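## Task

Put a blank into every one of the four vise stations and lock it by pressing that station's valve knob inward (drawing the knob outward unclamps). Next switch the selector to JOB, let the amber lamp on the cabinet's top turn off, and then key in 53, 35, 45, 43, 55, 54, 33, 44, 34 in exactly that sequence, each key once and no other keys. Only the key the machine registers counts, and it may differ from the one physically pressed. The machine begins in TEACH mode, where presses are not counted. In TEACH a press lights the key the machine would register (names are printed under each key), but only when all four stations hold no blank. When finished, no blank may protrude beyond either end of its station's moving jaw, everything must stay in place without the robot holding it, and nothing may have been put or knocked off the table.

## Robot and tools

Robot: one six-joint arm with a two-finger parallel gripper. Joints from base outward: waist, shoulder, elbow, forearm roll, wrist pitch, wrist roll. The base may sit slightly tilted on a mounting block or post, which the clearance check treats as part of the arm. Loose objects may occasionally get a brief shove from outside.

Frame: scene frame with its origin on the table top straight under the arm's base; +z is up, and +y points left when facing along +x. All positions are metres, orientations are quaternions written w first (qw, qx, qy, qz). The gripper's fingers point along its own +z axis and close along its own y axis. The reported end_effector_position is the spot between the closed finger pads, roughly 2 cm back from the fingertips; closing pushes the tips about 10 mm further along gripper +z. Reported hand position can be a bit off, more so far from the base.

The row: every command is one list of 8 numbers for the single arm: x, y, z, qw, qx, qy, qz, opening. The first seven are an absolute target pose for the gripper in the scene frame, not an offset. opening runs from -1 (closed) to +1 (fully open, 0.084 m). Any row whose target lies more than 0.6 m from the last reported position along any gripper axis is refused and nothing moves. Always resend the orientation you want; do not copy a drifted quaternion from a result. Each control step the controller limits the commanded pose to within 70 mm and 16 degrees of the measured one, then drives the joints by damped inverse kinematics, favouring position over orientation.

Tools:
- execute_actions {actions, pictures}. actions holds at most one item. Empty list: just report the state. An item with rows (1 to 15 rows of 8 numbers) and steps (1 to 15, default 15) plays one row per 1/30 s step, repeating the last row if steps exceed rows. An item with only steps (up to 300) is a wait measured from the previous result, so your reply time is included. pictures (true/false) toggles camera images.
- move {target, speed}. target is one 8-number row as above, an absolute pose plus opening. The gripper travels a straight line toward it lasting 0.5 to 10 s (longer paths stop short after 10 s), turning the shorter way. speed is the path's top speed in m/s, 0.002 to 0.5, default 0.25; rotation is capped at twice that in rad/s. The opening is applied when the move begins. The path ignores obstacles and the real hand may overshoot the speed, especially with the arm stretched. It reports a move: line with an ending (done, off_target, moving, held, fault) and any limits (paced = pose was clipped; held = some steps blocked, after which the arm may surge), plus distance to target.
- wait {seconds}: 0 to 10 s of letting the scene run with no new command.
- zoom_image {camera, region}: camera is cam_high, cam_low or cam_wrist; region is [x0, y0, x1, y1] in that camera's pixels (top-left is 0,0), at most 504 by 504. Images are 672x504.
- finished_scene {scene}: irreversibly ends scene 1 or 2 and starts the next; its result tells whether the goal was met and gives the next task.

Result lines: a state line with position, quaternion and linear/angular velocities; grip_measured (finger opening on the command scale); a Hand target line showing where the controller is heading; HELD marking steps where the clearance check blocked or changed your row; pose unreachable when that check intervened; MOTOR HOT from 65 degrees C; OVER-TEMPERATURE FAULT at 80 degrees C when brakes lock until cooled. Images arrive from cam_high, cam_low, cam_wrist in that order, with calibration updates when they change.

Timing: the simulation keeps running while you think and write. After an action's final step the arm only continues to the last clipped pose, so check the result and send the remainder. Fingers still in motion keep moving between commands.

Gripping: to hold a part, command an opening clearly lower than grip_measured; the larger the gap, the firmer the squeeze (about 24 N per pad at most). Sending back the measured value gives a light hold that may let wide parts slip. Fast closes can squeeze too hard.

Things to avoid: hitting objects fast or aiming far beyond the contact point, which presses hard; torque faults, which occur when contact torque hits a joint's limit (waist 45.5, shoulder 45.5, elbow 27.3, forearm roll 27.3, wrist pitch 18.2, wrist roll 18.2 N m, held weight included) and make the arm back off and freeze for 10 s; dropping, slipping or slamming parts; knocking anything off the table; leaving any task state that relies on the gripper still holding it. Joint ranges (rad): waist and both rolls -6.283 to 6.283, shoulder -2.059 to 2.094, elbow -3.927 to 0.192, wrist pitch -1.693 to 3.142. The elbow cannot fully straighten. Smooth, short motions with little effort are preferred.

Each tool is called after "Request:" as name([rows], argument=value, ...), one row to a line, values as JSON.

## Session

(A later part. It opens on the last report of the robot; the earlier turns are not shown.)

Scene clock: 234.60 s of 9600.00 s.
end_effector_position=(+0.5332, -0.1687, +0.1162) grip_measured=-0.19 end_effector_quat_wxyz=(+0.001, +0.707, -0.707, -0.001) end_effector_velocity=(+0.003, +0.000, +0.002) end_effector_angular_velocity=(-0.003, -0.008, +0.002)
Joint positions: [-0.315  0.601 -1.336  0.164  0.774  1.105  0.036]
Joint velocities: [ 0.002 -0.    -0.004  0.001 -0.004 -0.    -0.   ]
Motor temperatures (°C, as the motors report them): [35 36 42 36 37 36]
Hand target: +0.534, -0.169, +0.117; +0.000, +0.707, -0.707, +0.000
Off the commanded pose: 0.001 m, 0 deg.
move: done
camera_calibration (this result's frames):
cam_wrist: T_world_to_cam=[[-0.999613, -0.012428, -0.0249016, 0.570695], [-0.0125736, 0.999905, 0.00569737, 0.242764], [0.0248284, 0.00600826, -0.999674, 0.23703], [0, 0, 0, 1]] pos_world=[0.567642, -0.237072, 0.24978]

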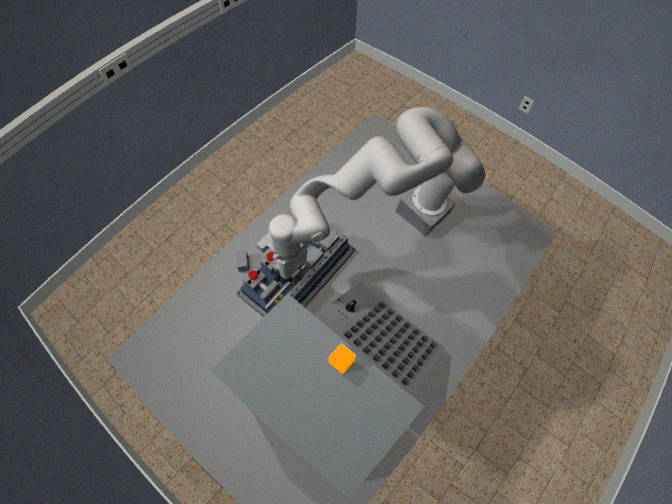

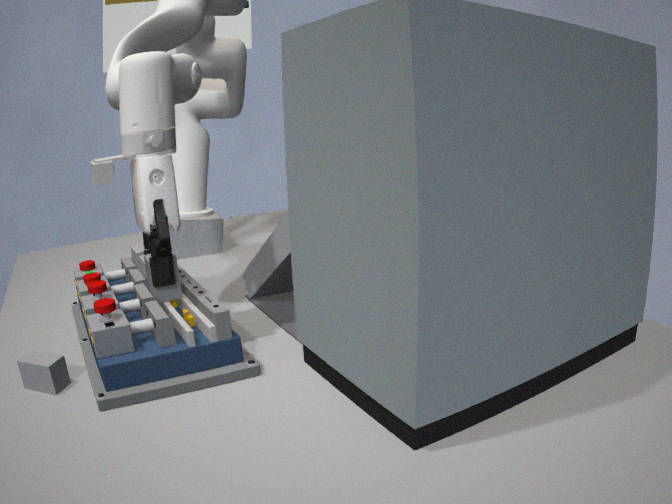

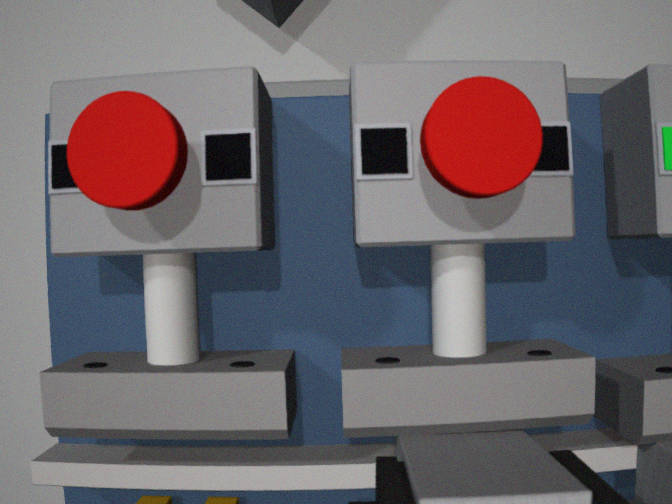

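Seated. Release and clamp.

Request:
move(target=[0.534,-0.169,0.117,0,0.707,-0.707,0,0.4])

Request:
move(target=[0.534,-0.169,0.17,0,0.707,-0.707,0,0.4], speed=0.1)

Request:
move(target=[0.536,-0.265,0.165,0,0.707,-0.707,0,-1])

Request:
move(target=[0.536,-0.265,0.128,0,0.707,-0.707,0,-1], speed=0.1)

Request:
move(target=[0.536,-0.265,0.115,0,0.707,-0.707,0,-1], speed=0.015)

Request:
move(target=[0.575,-0.32,0.22,0,0.707,-0.707,0,0.7])

Scene clock: 237.40 s of 9600.00 s.
end_effector_position=(+0.5340, -0.1691, +0.1171) grip_measured=+0.39 end_effector_quat_wxyz=(-0.000, +0.707, -0.707, +0.000) end_effector_velocity=(-0.000, +0.000, -0.001) end_effector_angular_velocity=(+0.000, +0.001, +0.001)
Joint positions: [-0.315  0.601 -1.337  0.164  0.773  1.105  0.061]
Joint velocities: [ 0.001  0.001  0.001  0.    -0.    -0.001 -0.   ]
Motor temperatures (°C, as the motors report them): [35 36 42 36 37 36]
Hand target: +0.534, -0.169, +0.117; -0.000, +0.707, -0.707, -0.000
Off the commanded pose: 0.000 m, 0 deg.
move: done
camera_calibration (this result's frames):
cam_wrist: T_world_to_cam=[[-0.999544, -0.0125184, -0.0274655, 0.571839], [-0.0126527, 0.999909, 0.00472188, 0.243277], [0.0274039, 0.00506724, -0.999612, 0.236305], [0, 0, 0, 1]] pos_world=[0.568181, -0.237294, 0.250771]

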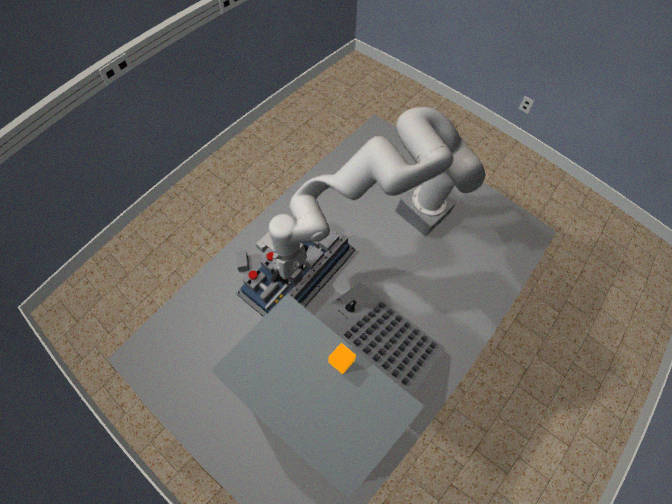

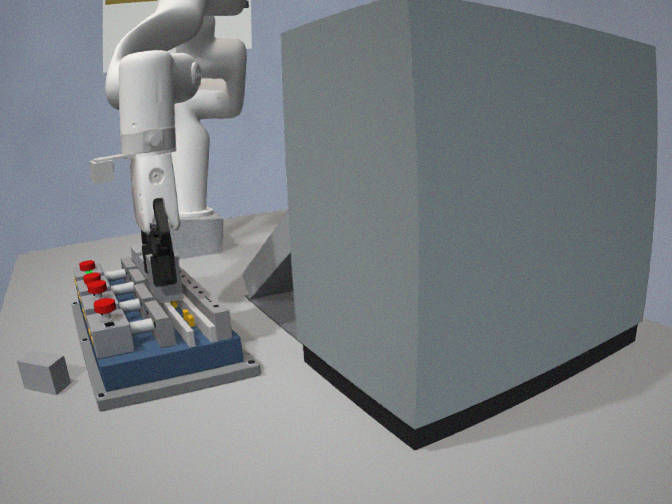

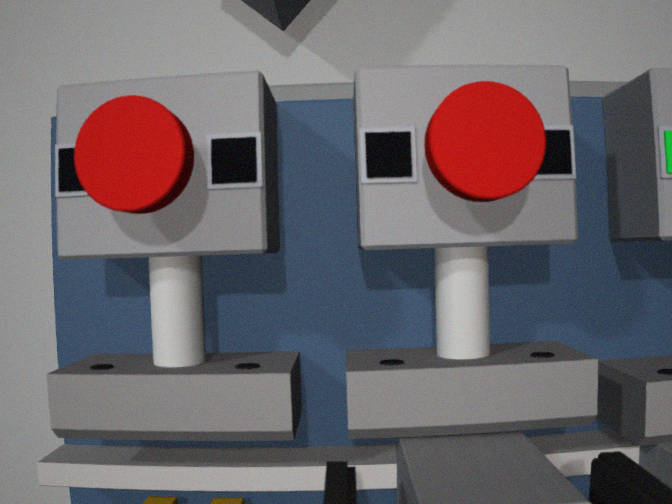

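Scene clock: 238.33 s of 9600.00 s.
end_effector_position=(+0.5338, -0.1689, +0.1690) grip_measured=+0.39 end_effector_quat_wxyz=(+0.000, +0.707, -0.707, -0.001) end_effector_velocity=(+0.000, -0.000, +0.004) end_effector_angular_velocity=(-0.000, -0.001, -0.000)
Joint positions: [-0.329  0.51  -1.359  0.147  0.887  1.115  0.061]
Joint velocities: [-0.001 -0.006 -0.004 -0.001  0.009  0.001 -0.   ]
Motor temperatures (°C, as the motors report them): [35 36 42 36 37 36]
Hand target: +0.534, -0.169, +0.170; -0.000, +0.707, -0.707, -0.000
Off the commanded pose: 0.001 m, 0 deg.
move: done
camera_calibration (this result's frames):
cam_wrist: T_world_to_cam=[[-0.999575, -0.0126139, -0.0262947, 0.572843], [-0.01276, 0.999904, 0.00539572, 0.242804], [0.0262241, 0.00572895, -0.99964, 0.288967], [0, 0, 0, 1]] pos_world=[0.568119, -0.23721, 0.302616]

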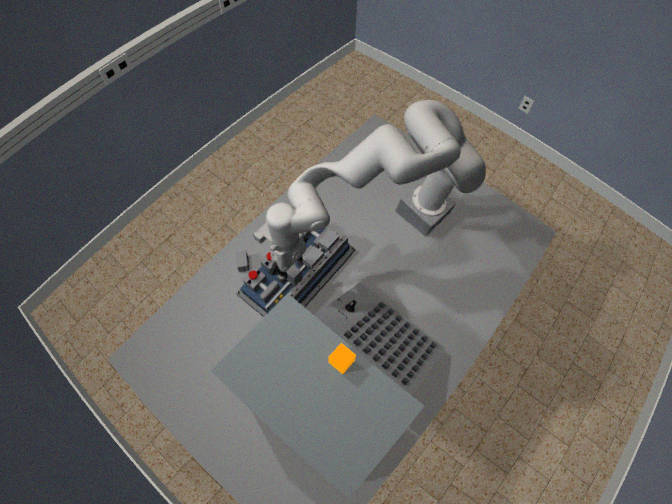

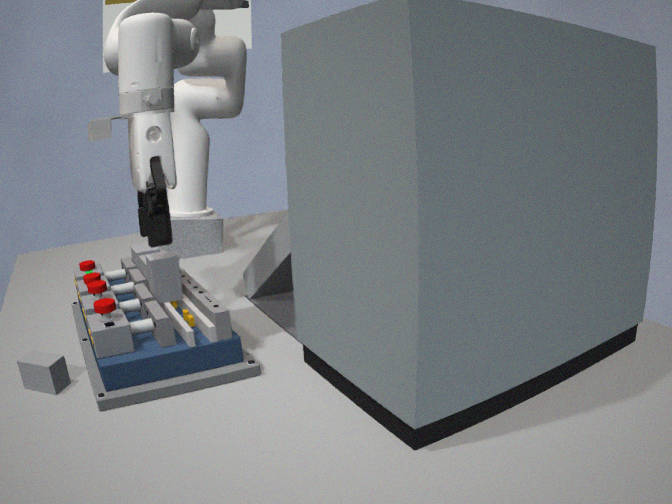

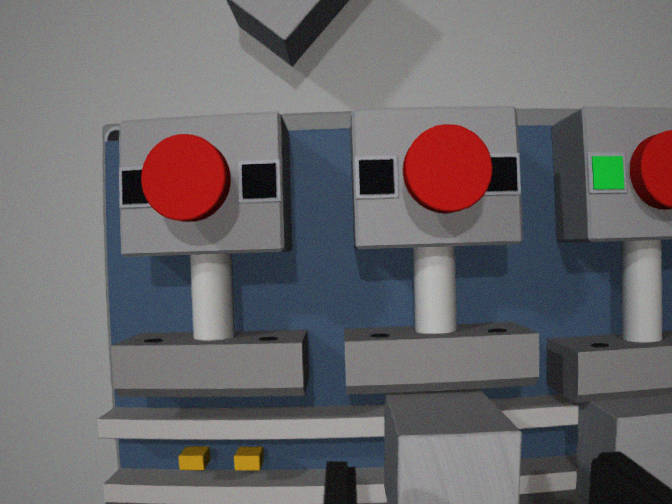

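Scene clock: 239.33 s of 9600.00 s.
end_effector_position=(+0.5359, -0.2645, +0.1650) grip_measured=-1.00 end_effector_quat_wxyz=(-0.000, +0.707, -0.707, +0.000) end_effector_velocity=(-0.000, -0.003, -0.001) end_effector_angular_velocity=(+0.002, +0.003, -0.002)
Joint positions: [-0.475  0.67  -1.577  0.132  0.959  0.985  0.   ]
Joint velocities: [-0.004  0.007 -0.009 -0.     0.006 -0.002  0.   ]
Motor temperatures (°C, as the motors report them): [35 36 42 36 37 36]
Hand target: +0.536, -0.265, +0.165; -0.000, +0.707, -0.707, +0.000
Off the commanded pose: 0.001 m, 0 deg.
move: done
camera_calibration (this result's frames):
cam_wrist: T_world_to_cam=[[-0.99953, -0.0130557, -0.0277485, 0.573737], [-0.0131986, 0.999901, 0.004971, 0.338705], [0.0276808, 0.0053349, -0.999603, 0.284586], [0, 0, 0, 1]] pos_world=[0.57006, -0.332699, 0.298709]

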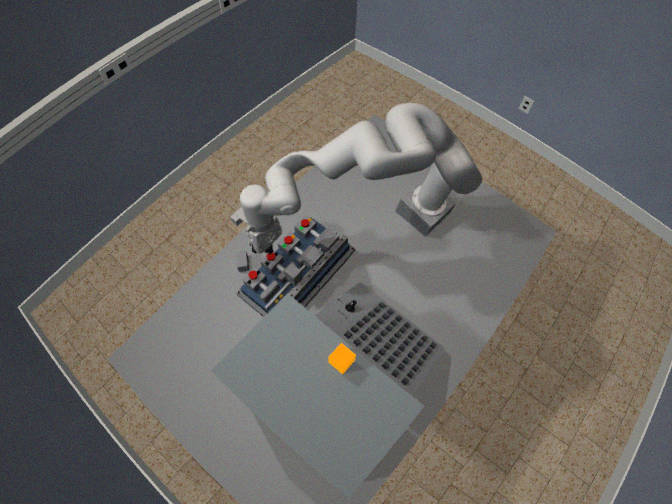

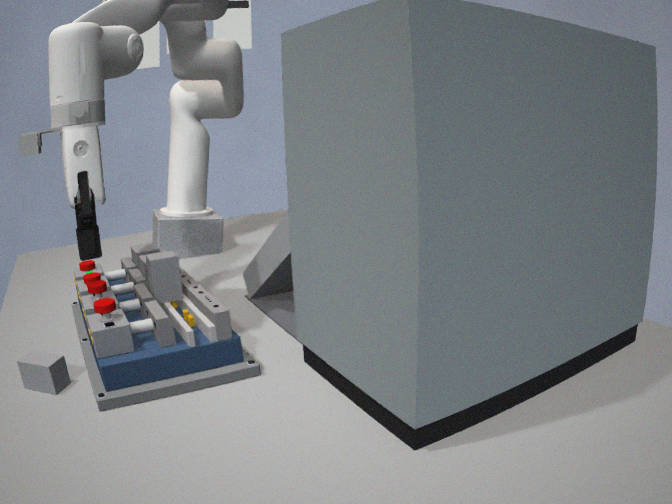

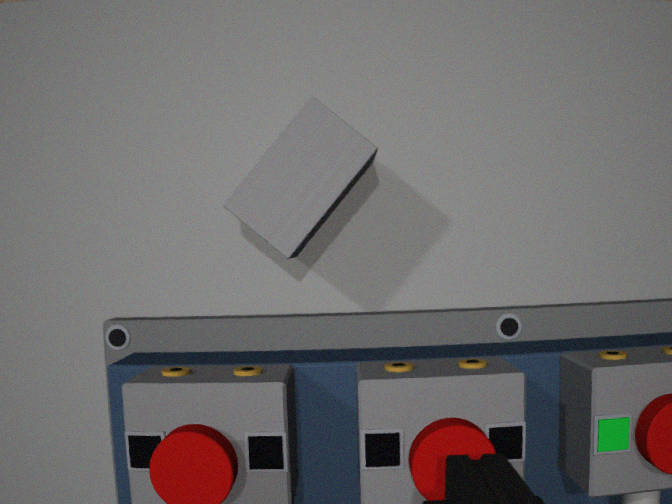

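Scene clock: 240.17 s of 9600.00 s.
end_effector_position=(+0.5363, -0.2651, +0.1290) grip_measured=-1.00 end_effector_quat_wxyz=(-0.000, +0.707, -0.707, +0.001) end_effector_velocity=(+0.000, -0.000, -0.003) end_effector_angular_velocity=(-0.000, -0.001, -0.001)
Joint positions: [-0.467  0.727 -1.562  0.14   0.884  0.981  0.   ]
Joint velocities: [ 0.001  0.005  0.     0.001 -0.007 -0.     0.   ]
Motor temperatures (°C, as the motors report them): [35 36 42 36 37 36]
Hand target: +0.536, -0.265, +0.128; +0.000, +0.707, -0.707, +0.000
Off the commanded pose: 0.001 m, 0 deg.
move: done
camera_calibration (this result's frames):
cam_wrist: T_world_to_cam=[[-0.999519, -0.0126302, -0.02834, 0.573253], [-0.0127506, 0.99991, 0.00407134, 0.339423], [0.028286, 0.00443073, -0.99959, 0.247973], [0, 0, 0, 1]] pos_world=[0.570291, -0.333251, 0.262736]

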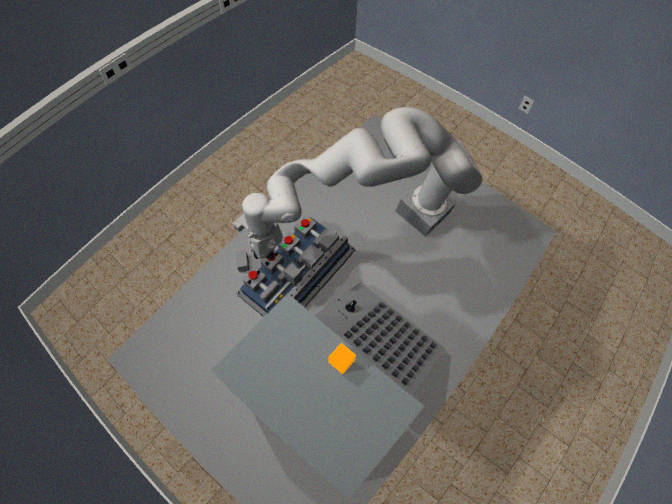

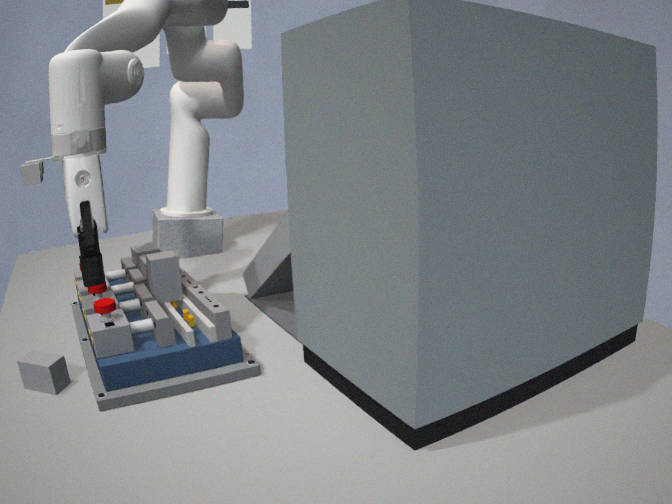

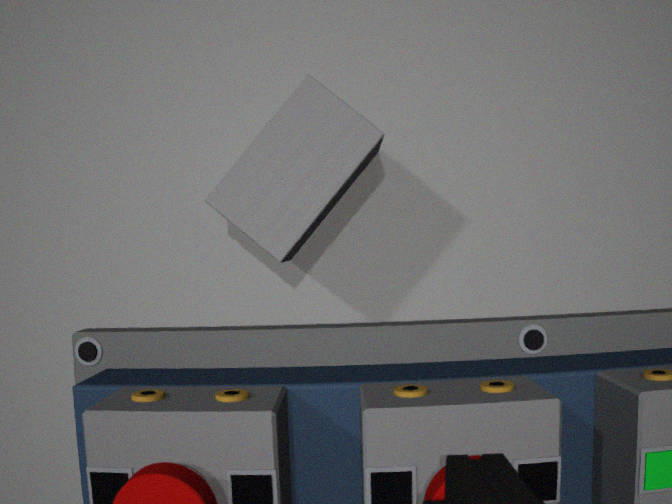

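Scene clock: 241.33 s of 9600.00 s.
end_effector_position=(+0.5371, -0.2655, +0.1178) grip_measured=-1.00 end_effector_quat_wxyz=(-0.001, +0.707, -0.707, +0.002) end_effector_velocity=(+0.002, -0.001, -0.002) end_effector_angular_velocity=(-0.004, -0.006, -0.000)
Joint positions: [-0.465  0.748 -1.56   0.143  0.86   0.978  0.   ]
Joint velocities: [ 0.001  0.006 -0.003  0.001 -0.01  -0.     0.   ]
Motor temperatures (°C, as the motors report them): [35 36 42 36 37 36]
Hand target: +0.536, -0.265, +0.115; +0.000, +0.707, -0.707, +0.000
Off the commanded pose: 0.003 m, 0 deg.
move: done
camera_calibration (this result's frames):
cam_wrist: T_world_to_cam=[[-0.999446, -0.0128616, -0.0306935, 0.573918], [-0.0129557, 0.999912, 0.0028692, 0.340126], [0.0306539, 0.00326526, -0.999525, 0.235221], [0, 0, 0, 1]] pos_world=[0.570796, -0.333482, 0.251749]

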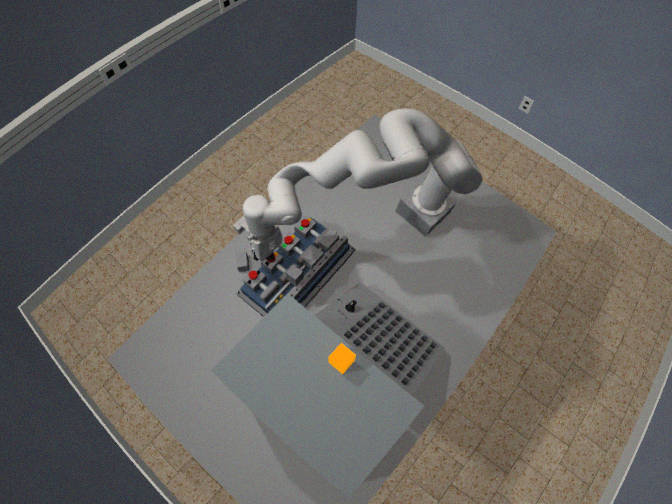

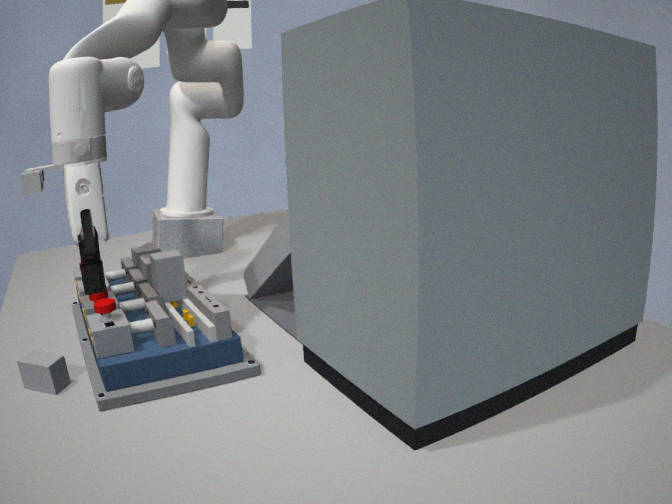

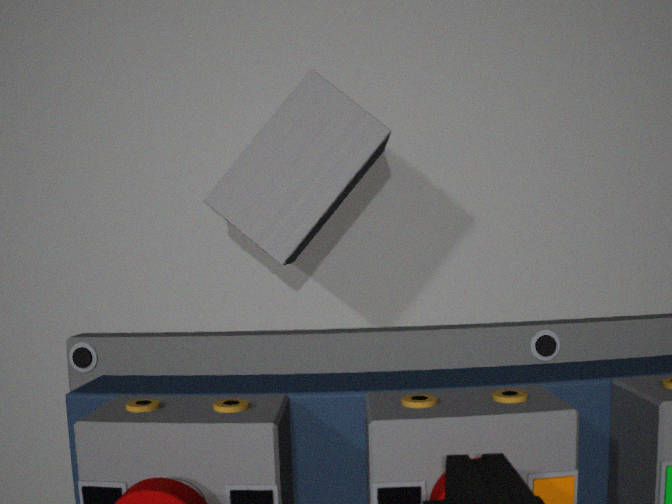

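Scene clock: 242.57 s of 9600.00 s.
end_effector_position=(+0.5752, -0.3200, +0.2197) grip_measured=+0.70 end_effector_quat_wxyz=(-0.000, +0.707, -0.707, +0.000) end_effector_velocity=(-0.000, -0.001, -0.000) end_effector_angular_velocity=(+0.003, +0.004, -0.001)
Joint positions: [-0.531  0.882 -2.084  0.111  1.258  0.97   0.073]
Joint velocities: [-0.001  0.009 -0.015 -0.001  0.012  0.001 -0.   ]
Motor temperatures (°C, as the motors report them): [35 36 42 36 37 36]
Hand target: +0.575, -0.320, +0.220; -0.000, +0.707, -0.707, -0.000
Off the commanded pose: 0.000 m, 0 deg.
move: done
camera_calibration (this result's frames):
cam_wrist: T_world_to_cam=[[-0.999531, -0.0131606, -0.027646, 0.613733], [-0.013308, 0.999898, 0.00515452, 0.394544], [0.0275754, 0.00552002, -0.999604, 0.338562], [0, 0, 0, 1]] pos_world=[0.60936, -0.388295, 0.353362]

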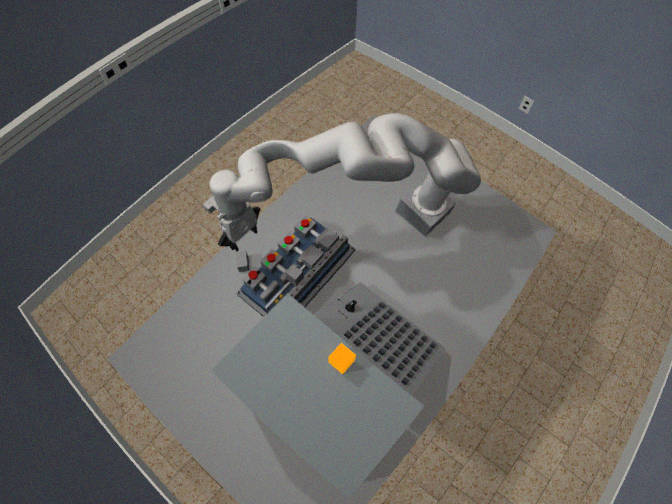

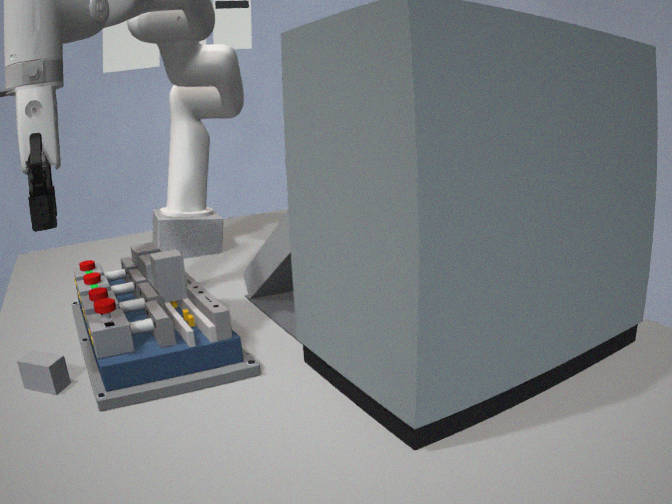

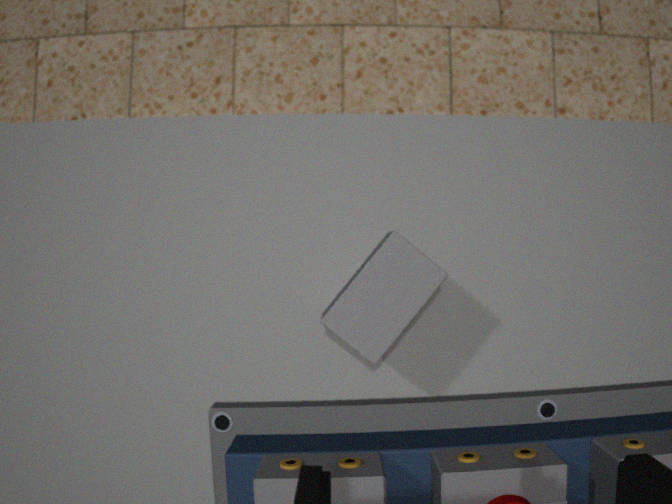

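Request:
move(target=[0.595,-0.365,0.09,0,0.943,-0.334,0,0.75])

Request:
move(target=[0.595,-0.365,0.035,0,0.943,-0.334,0,0.75], speed=0.1)

Request:
move(target=[0.595,-0.365,0.035,0,0.943,-0.334,0,0.05])

Request:
move(target=[0.595,-0.35,0.19,0,0.943,-0.334,0,0.05], speed=0.15)

Request:
move(target=[0.619,-0.169,0.19,0,0.707,-0.707,0,0.05], speed=0.15)

Request:
move(target=[0.619,-0.169,0.125,0,0.707,-0.707,0,0.05], speed=0.08)

Scene clock: 248.70 s of 9600.00 s.
end_effector_position=(+0.5948, -0.3649, +0.0905) grip_measured=+0.75 end_effector_quat_wxyz=(+0.000, +0.942, -0.334, +0.002) end_effector_velocity=(-0.001, -0.000, -0.005) end_effector_angular_velocity=(+0.012, +0.017, +0.009)
Joint positions: [-0.55   1.316 -2.479  0.111  1.217  0.059  0.075]
Joint velocities: [-0.001  0.072 -0.122 -0.002  0.07  -0.004 -0.   ]
Motor temperatures (°C, as the motors report them): [35 37 42 36 37 36]
Hand target: +0.595, -0.365, +0.090; +0.000, +0.943, -0.334, +0.000
Off the commanded pose: 0.001 m, 0 deg.
After step 90, 0.83 s passed at rest.
move: done
camera_calibration (this result's frames):
cam_wrist: T_world_to_cam=[[-0.62007, -0.784067, -0.0274481, 0.12215], [-0.784388, 0.620268, 0.00159035, 0.760754], [0.0157782, 0.0225161, -0.999622, 0.222365], [0, 0, 0, 1]] pos_world=[0.668959, -0.381104, 0.224424]

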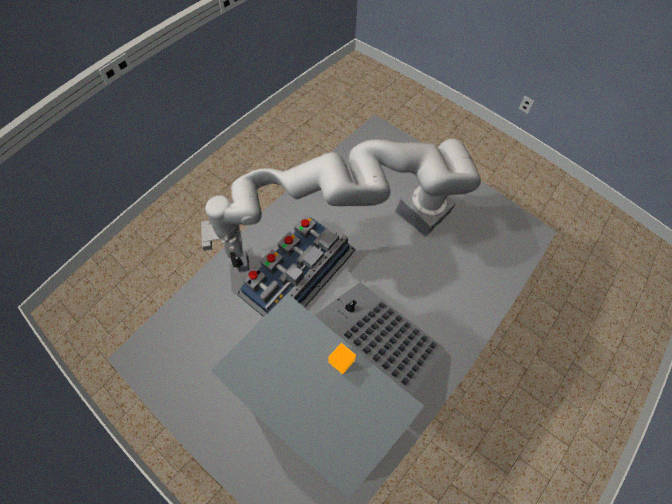

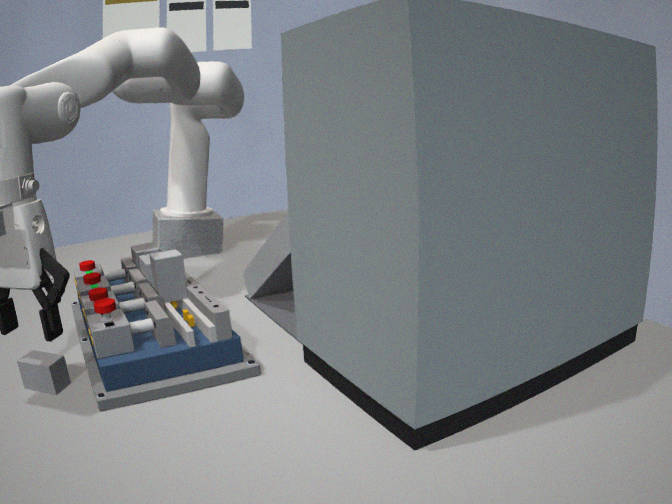

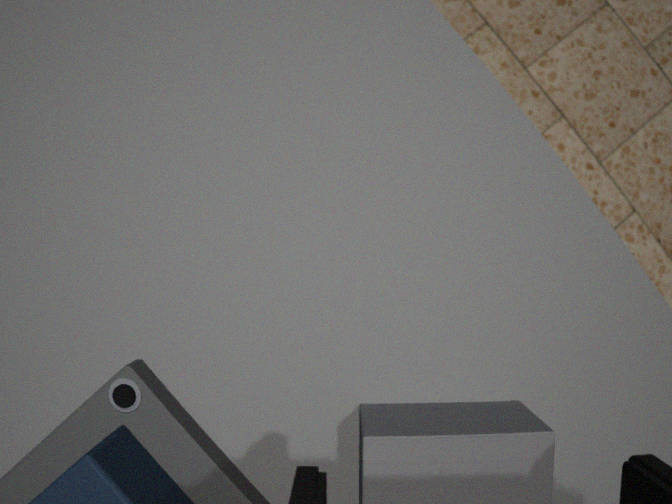

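Scene clock: 249.70 s of 9600.00 s.
end_effector_position=(+0.5952, -0.3651, +0.0360) grip_measured=+0.75 end_effector_quat_wxyz=(+0.000, +0.943, -0.334, +0.001) end_effector_velocity=(-0.002, +0.001, -0.007) end_effector_angular_velocity=(+0.007, +0.011, -0.000)
Joint positions: [-0.541  1.465 -2.597  0.113  1.185  0.063  0.075]
Joint velocities: [-0.     0.057 -0.089 -0.002  0.045  0.004 -0.   ]
Motor temperatures (°C, as the motors report them): [35 37 42 36 37 36]
Hand target: +0.595, -0.365, +0.035; +0.000, +0.943, -0.334, +0.000
Off the commanded pose: 0.001 m, 0 deg.
move: done
camera_calibration (this result's frames):
cam_wrist: T_world_to_cam=[[-0.619244, -0.784719, -0.0274335, 0.120008], [-0.785048, 0.619432, 0.00205195, 0.761302], [0.015383, 0.0228073, -0.999622, 0.168211], [0, 0, 0, 1]] pos_world=[0.669385, -0.381238, 0.169878]

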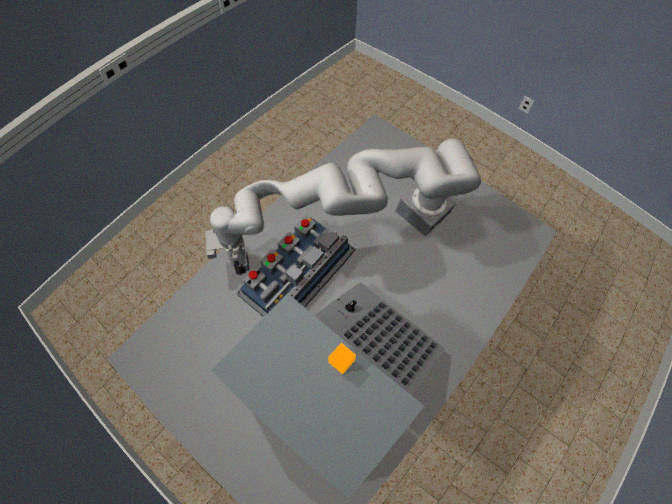

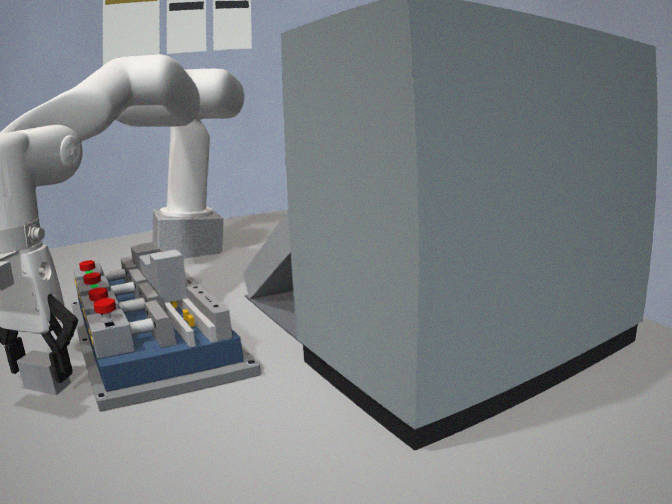

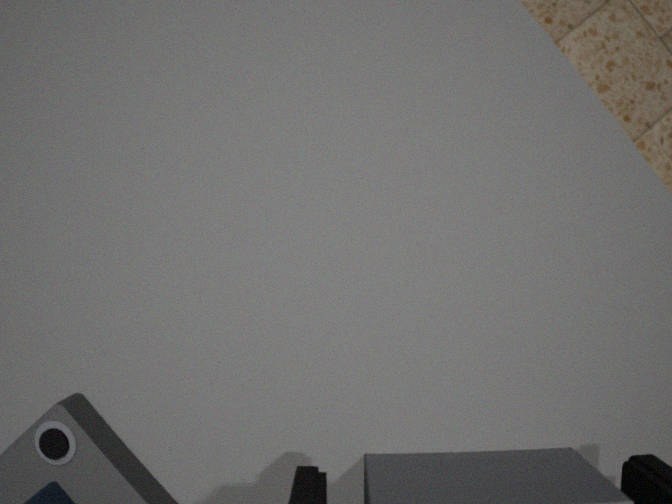

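Scene clock: 250.40 s of 9600.00 s.
end_effector_position=(+0.5952, -0.3651, +0.0356) grip_measured=+0.37 end_effector_quat_wxyz=(+0.000, +0.943, -0.334, +0.001) end_effector_velocity=(-0.000, +0.000, -0.000) end_effector_angular_velocity=(+0.002, +0.003, +0.000)
Joint positions: [-0.542  1.479 -2.62   0.112  1.197  0.064  0.06 ]
Joint velocities: [-0.     0.014 -0.025 -0.001  0.015  0.001  0.   ]
Motor temperatures (°C, as the motors report them): [35 37 42 36 37 36]
Hand target: +0.595, -0.365, +0.035; +0.000, +0.943, -0.334, +0.000
Off the commanded pose: 0.001 m, 0 deg.
move: done
camera_calibration (this result's frames):
cam_wrist: T_world_to_cam=[[-0.619255, -0.784713, -0.0273582, 0.120016], [-0.785062, 0.619407, 0.00357424, 0.761307], [0.0141411, 0.0236913, -0.999619, 0.16882], [0, 0, 0, 1]] pos_world=[0.669607, -0.38138, 0.169318]

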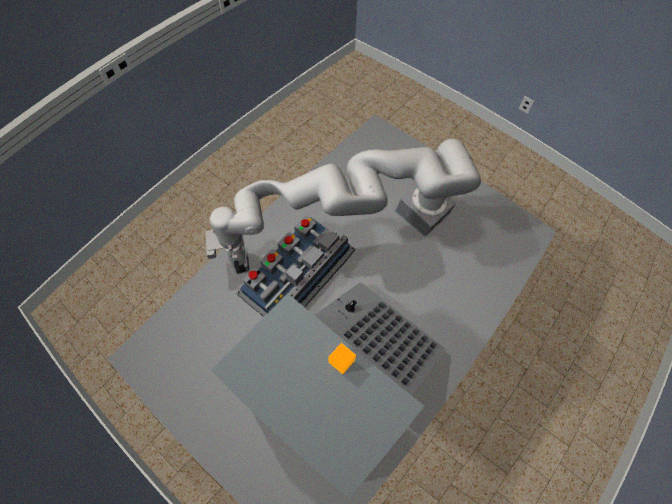

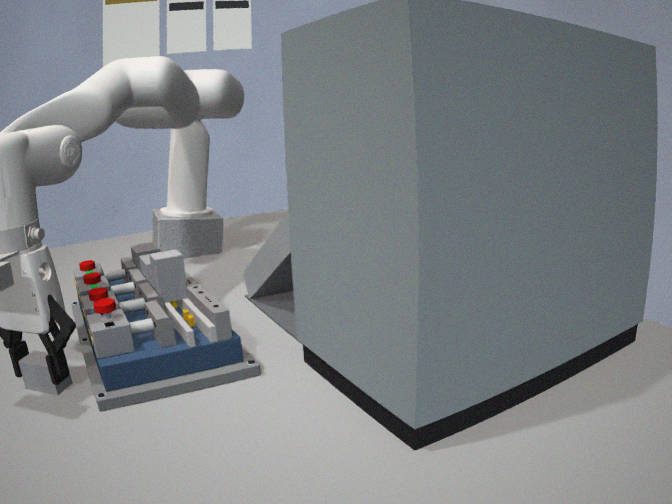

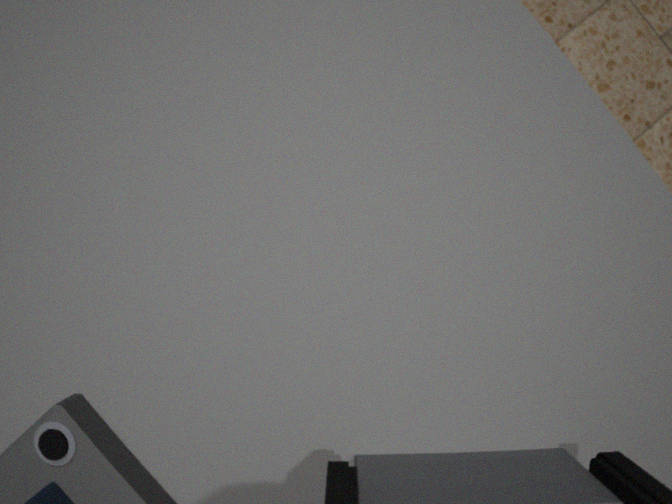

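Scene clock: 251.90 s of 9600.00 s.
end_effector_position=(+0.5949, -0.3500, +0.1885) grip_measured=+0.37 end_effector_quat_wxyz=(-0.000, +0.943, -0.334, -0.001) end_effector_velocity=(+0.003, -0.001, +0.012) end_effector_angular_velocity=(-0.009, -0.014, +0.002)
Joint positions: [-0.549  1.152 -2.464  0.106  1.371  0.076  0.06 ]
Joint velocities: [-0.    -0.008 -0.014 -0.     0.006  0.001  0.   ]
Motor temperatures (°C, as the motors report them): [35 37 42 36 37 36]
Hand target: +0.595, -0.350, +0.190; -0.000, +0.943, -0.334, +0.000
Off the commanded pose: 0.001 m, 0 deg.
move: done
camera_calibration (this result's frames):
cam_wrist: T_world_to_cam=[[-0.619339, -0.784653, -0.0272015, 0.135857], [-0.78504, 0.619408, 0.00681758, 0.750535], [0.0114994, 0.0255767, -0.999607, 0.323607], [0, 0, 0, 1]] pos_world=[0.66962, -0.366564, 0.322059]

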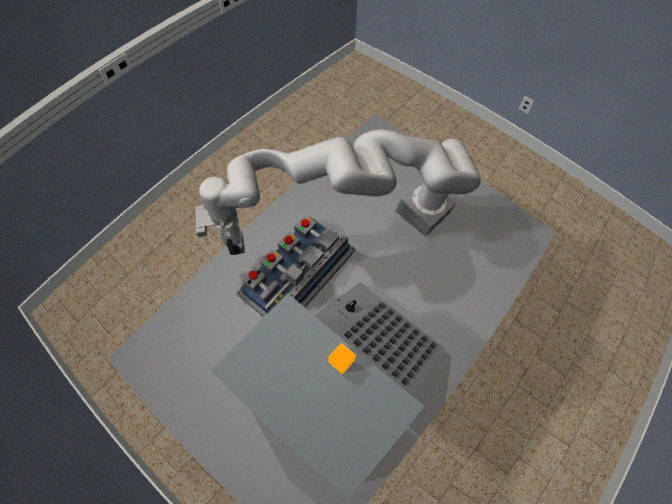

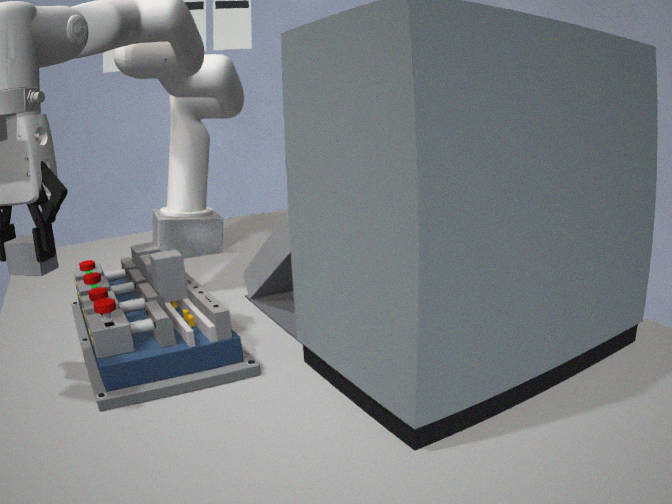

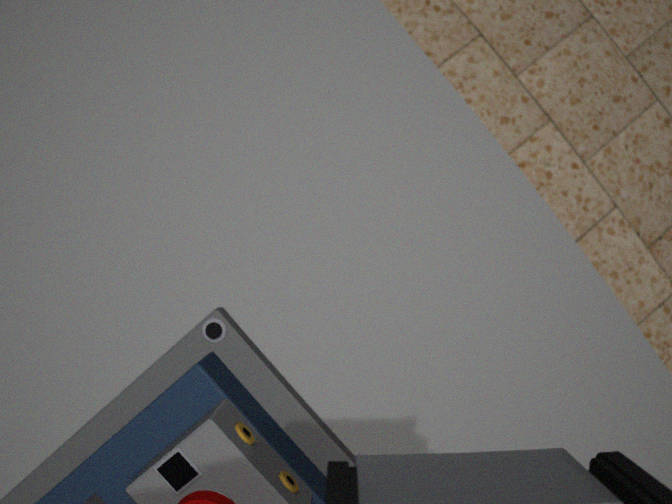

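Scene clock: 255.30 s of 9600.00 s.
end_effector_position=(+0.6191, -0.1695, +0.1900) grip_measured=+0.37 end_effector_quat_wxyz=(+0.000, +0.707, -0.707, -0.000) end_effector_velocity=(+0.000, +0.002, +0.000) end_effector_angular_velocity=(-0.001, +0.000, -0.009)
Joint positions: [-0.291  0.766 -1.847  0.127  1.112  1.19   0.06 ]
Joint velocities: [ 0.003 -0.003  0.004 -0.001 -0.002  0.013 -0.   ]
Motor temperatures (°C, as the motors report them): [35 37 42 36 37 36]
Hand target: +0.619, -0.169, +0.190; +0.000, +0.707, -0.707, -0.000
Off the commanded pose: 0.000 m, 0 deg.
move: done
camera_calibration (this result's frames):
cam_wrist: T_world_to_cam=[[-0.999564, -0.0129892, -0.0265219, 0.658566], [-0.0131116, 0.999904, 0.00444924, 0.244747], [0.0264616, 0.00479504, -0.999638, 0.307436], [0, 0, 0, 1]] pos_world=[0.653353, -0.237644, 0.323702]

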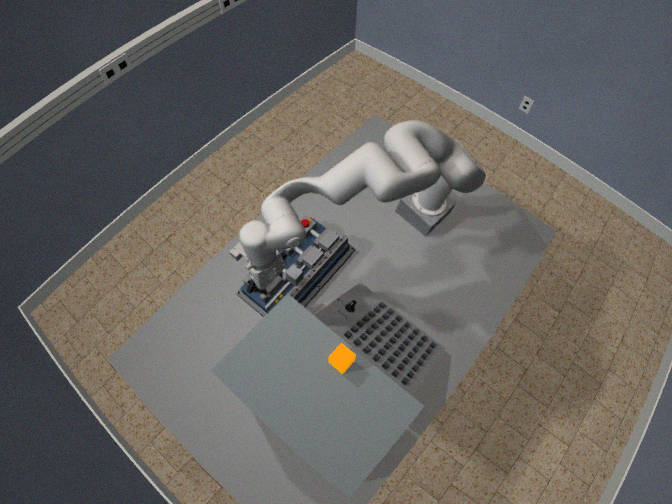

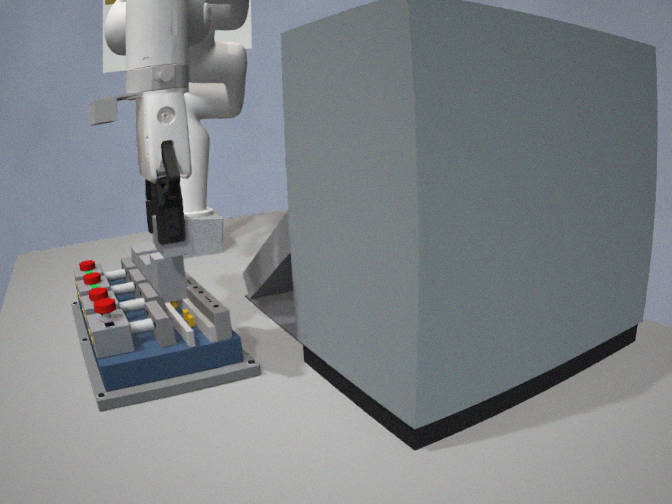

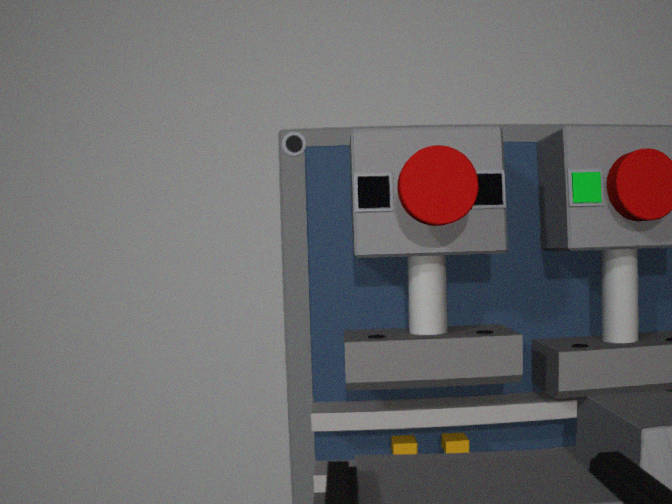

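Scene clock: 256.50 s of 9600.00 s.
end_effector_position=(+0.6192, -0.1691, +0.1260) grip_measured=+0.37 end_effector_quat_wxyz=(-0.000, +0.707, -0.707, +0.001) end_effector_velocity=(+0.001, -0.000, -0.002) end_effector_angular_velocity=(-0.001, -0.002, +0.001)
Joint positions: [-0.277  0.848 -1.798  0.139  0.978  1.183  0.06 ]
Joint velocities: [ 0.001  0.004 -0.001  0.001 -0.006 -0.001 -0.   ]
Motor temperatures (°C, as the motors report them): [35 37 42 36 37 36]
Hand target: +0.619, -0.169, +0.125; +0.000, +0.707, -0.707, +0.000
Off the commanded pose: 0.001 m, 0 deg.
move: done
camera_calibration (this result's frames):
cam_wrist: T_world_to_cam=[[-0.999518, -0.0125447, -0.0284034, 0.65729], [-0.0126702, 0.999911, 0.00424315, 0.244371], [0.0283477, 0.00460098, -0.999588, 0.242228], [0, 0, 0, 1]] pos_world=[0.653203, -0.237218, 0.259761]

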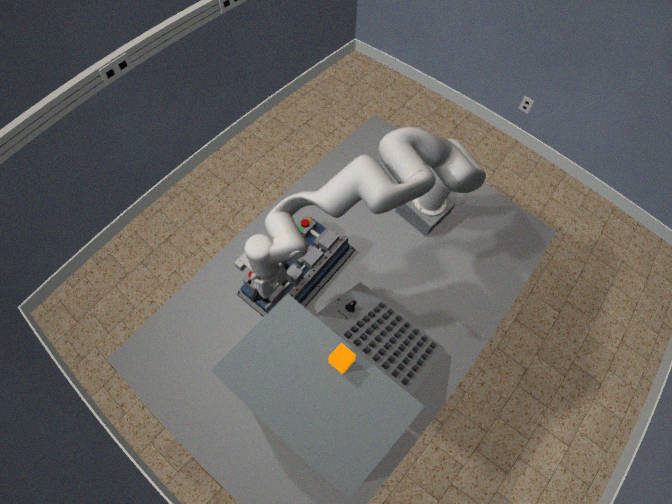

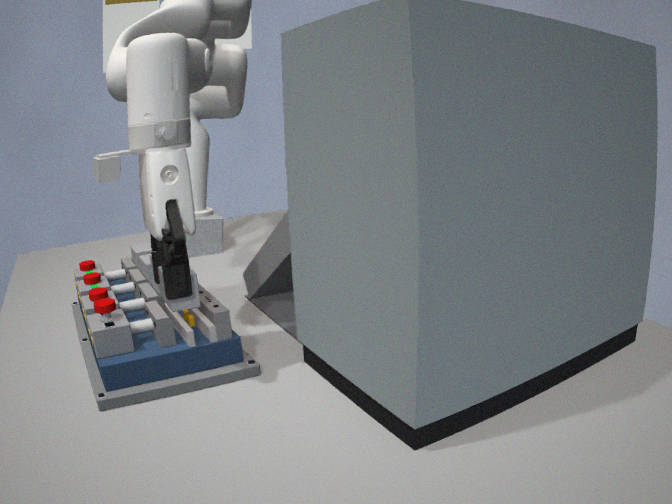

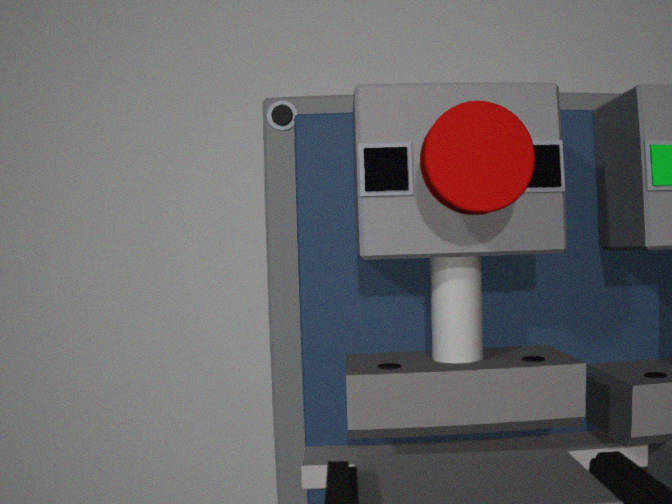

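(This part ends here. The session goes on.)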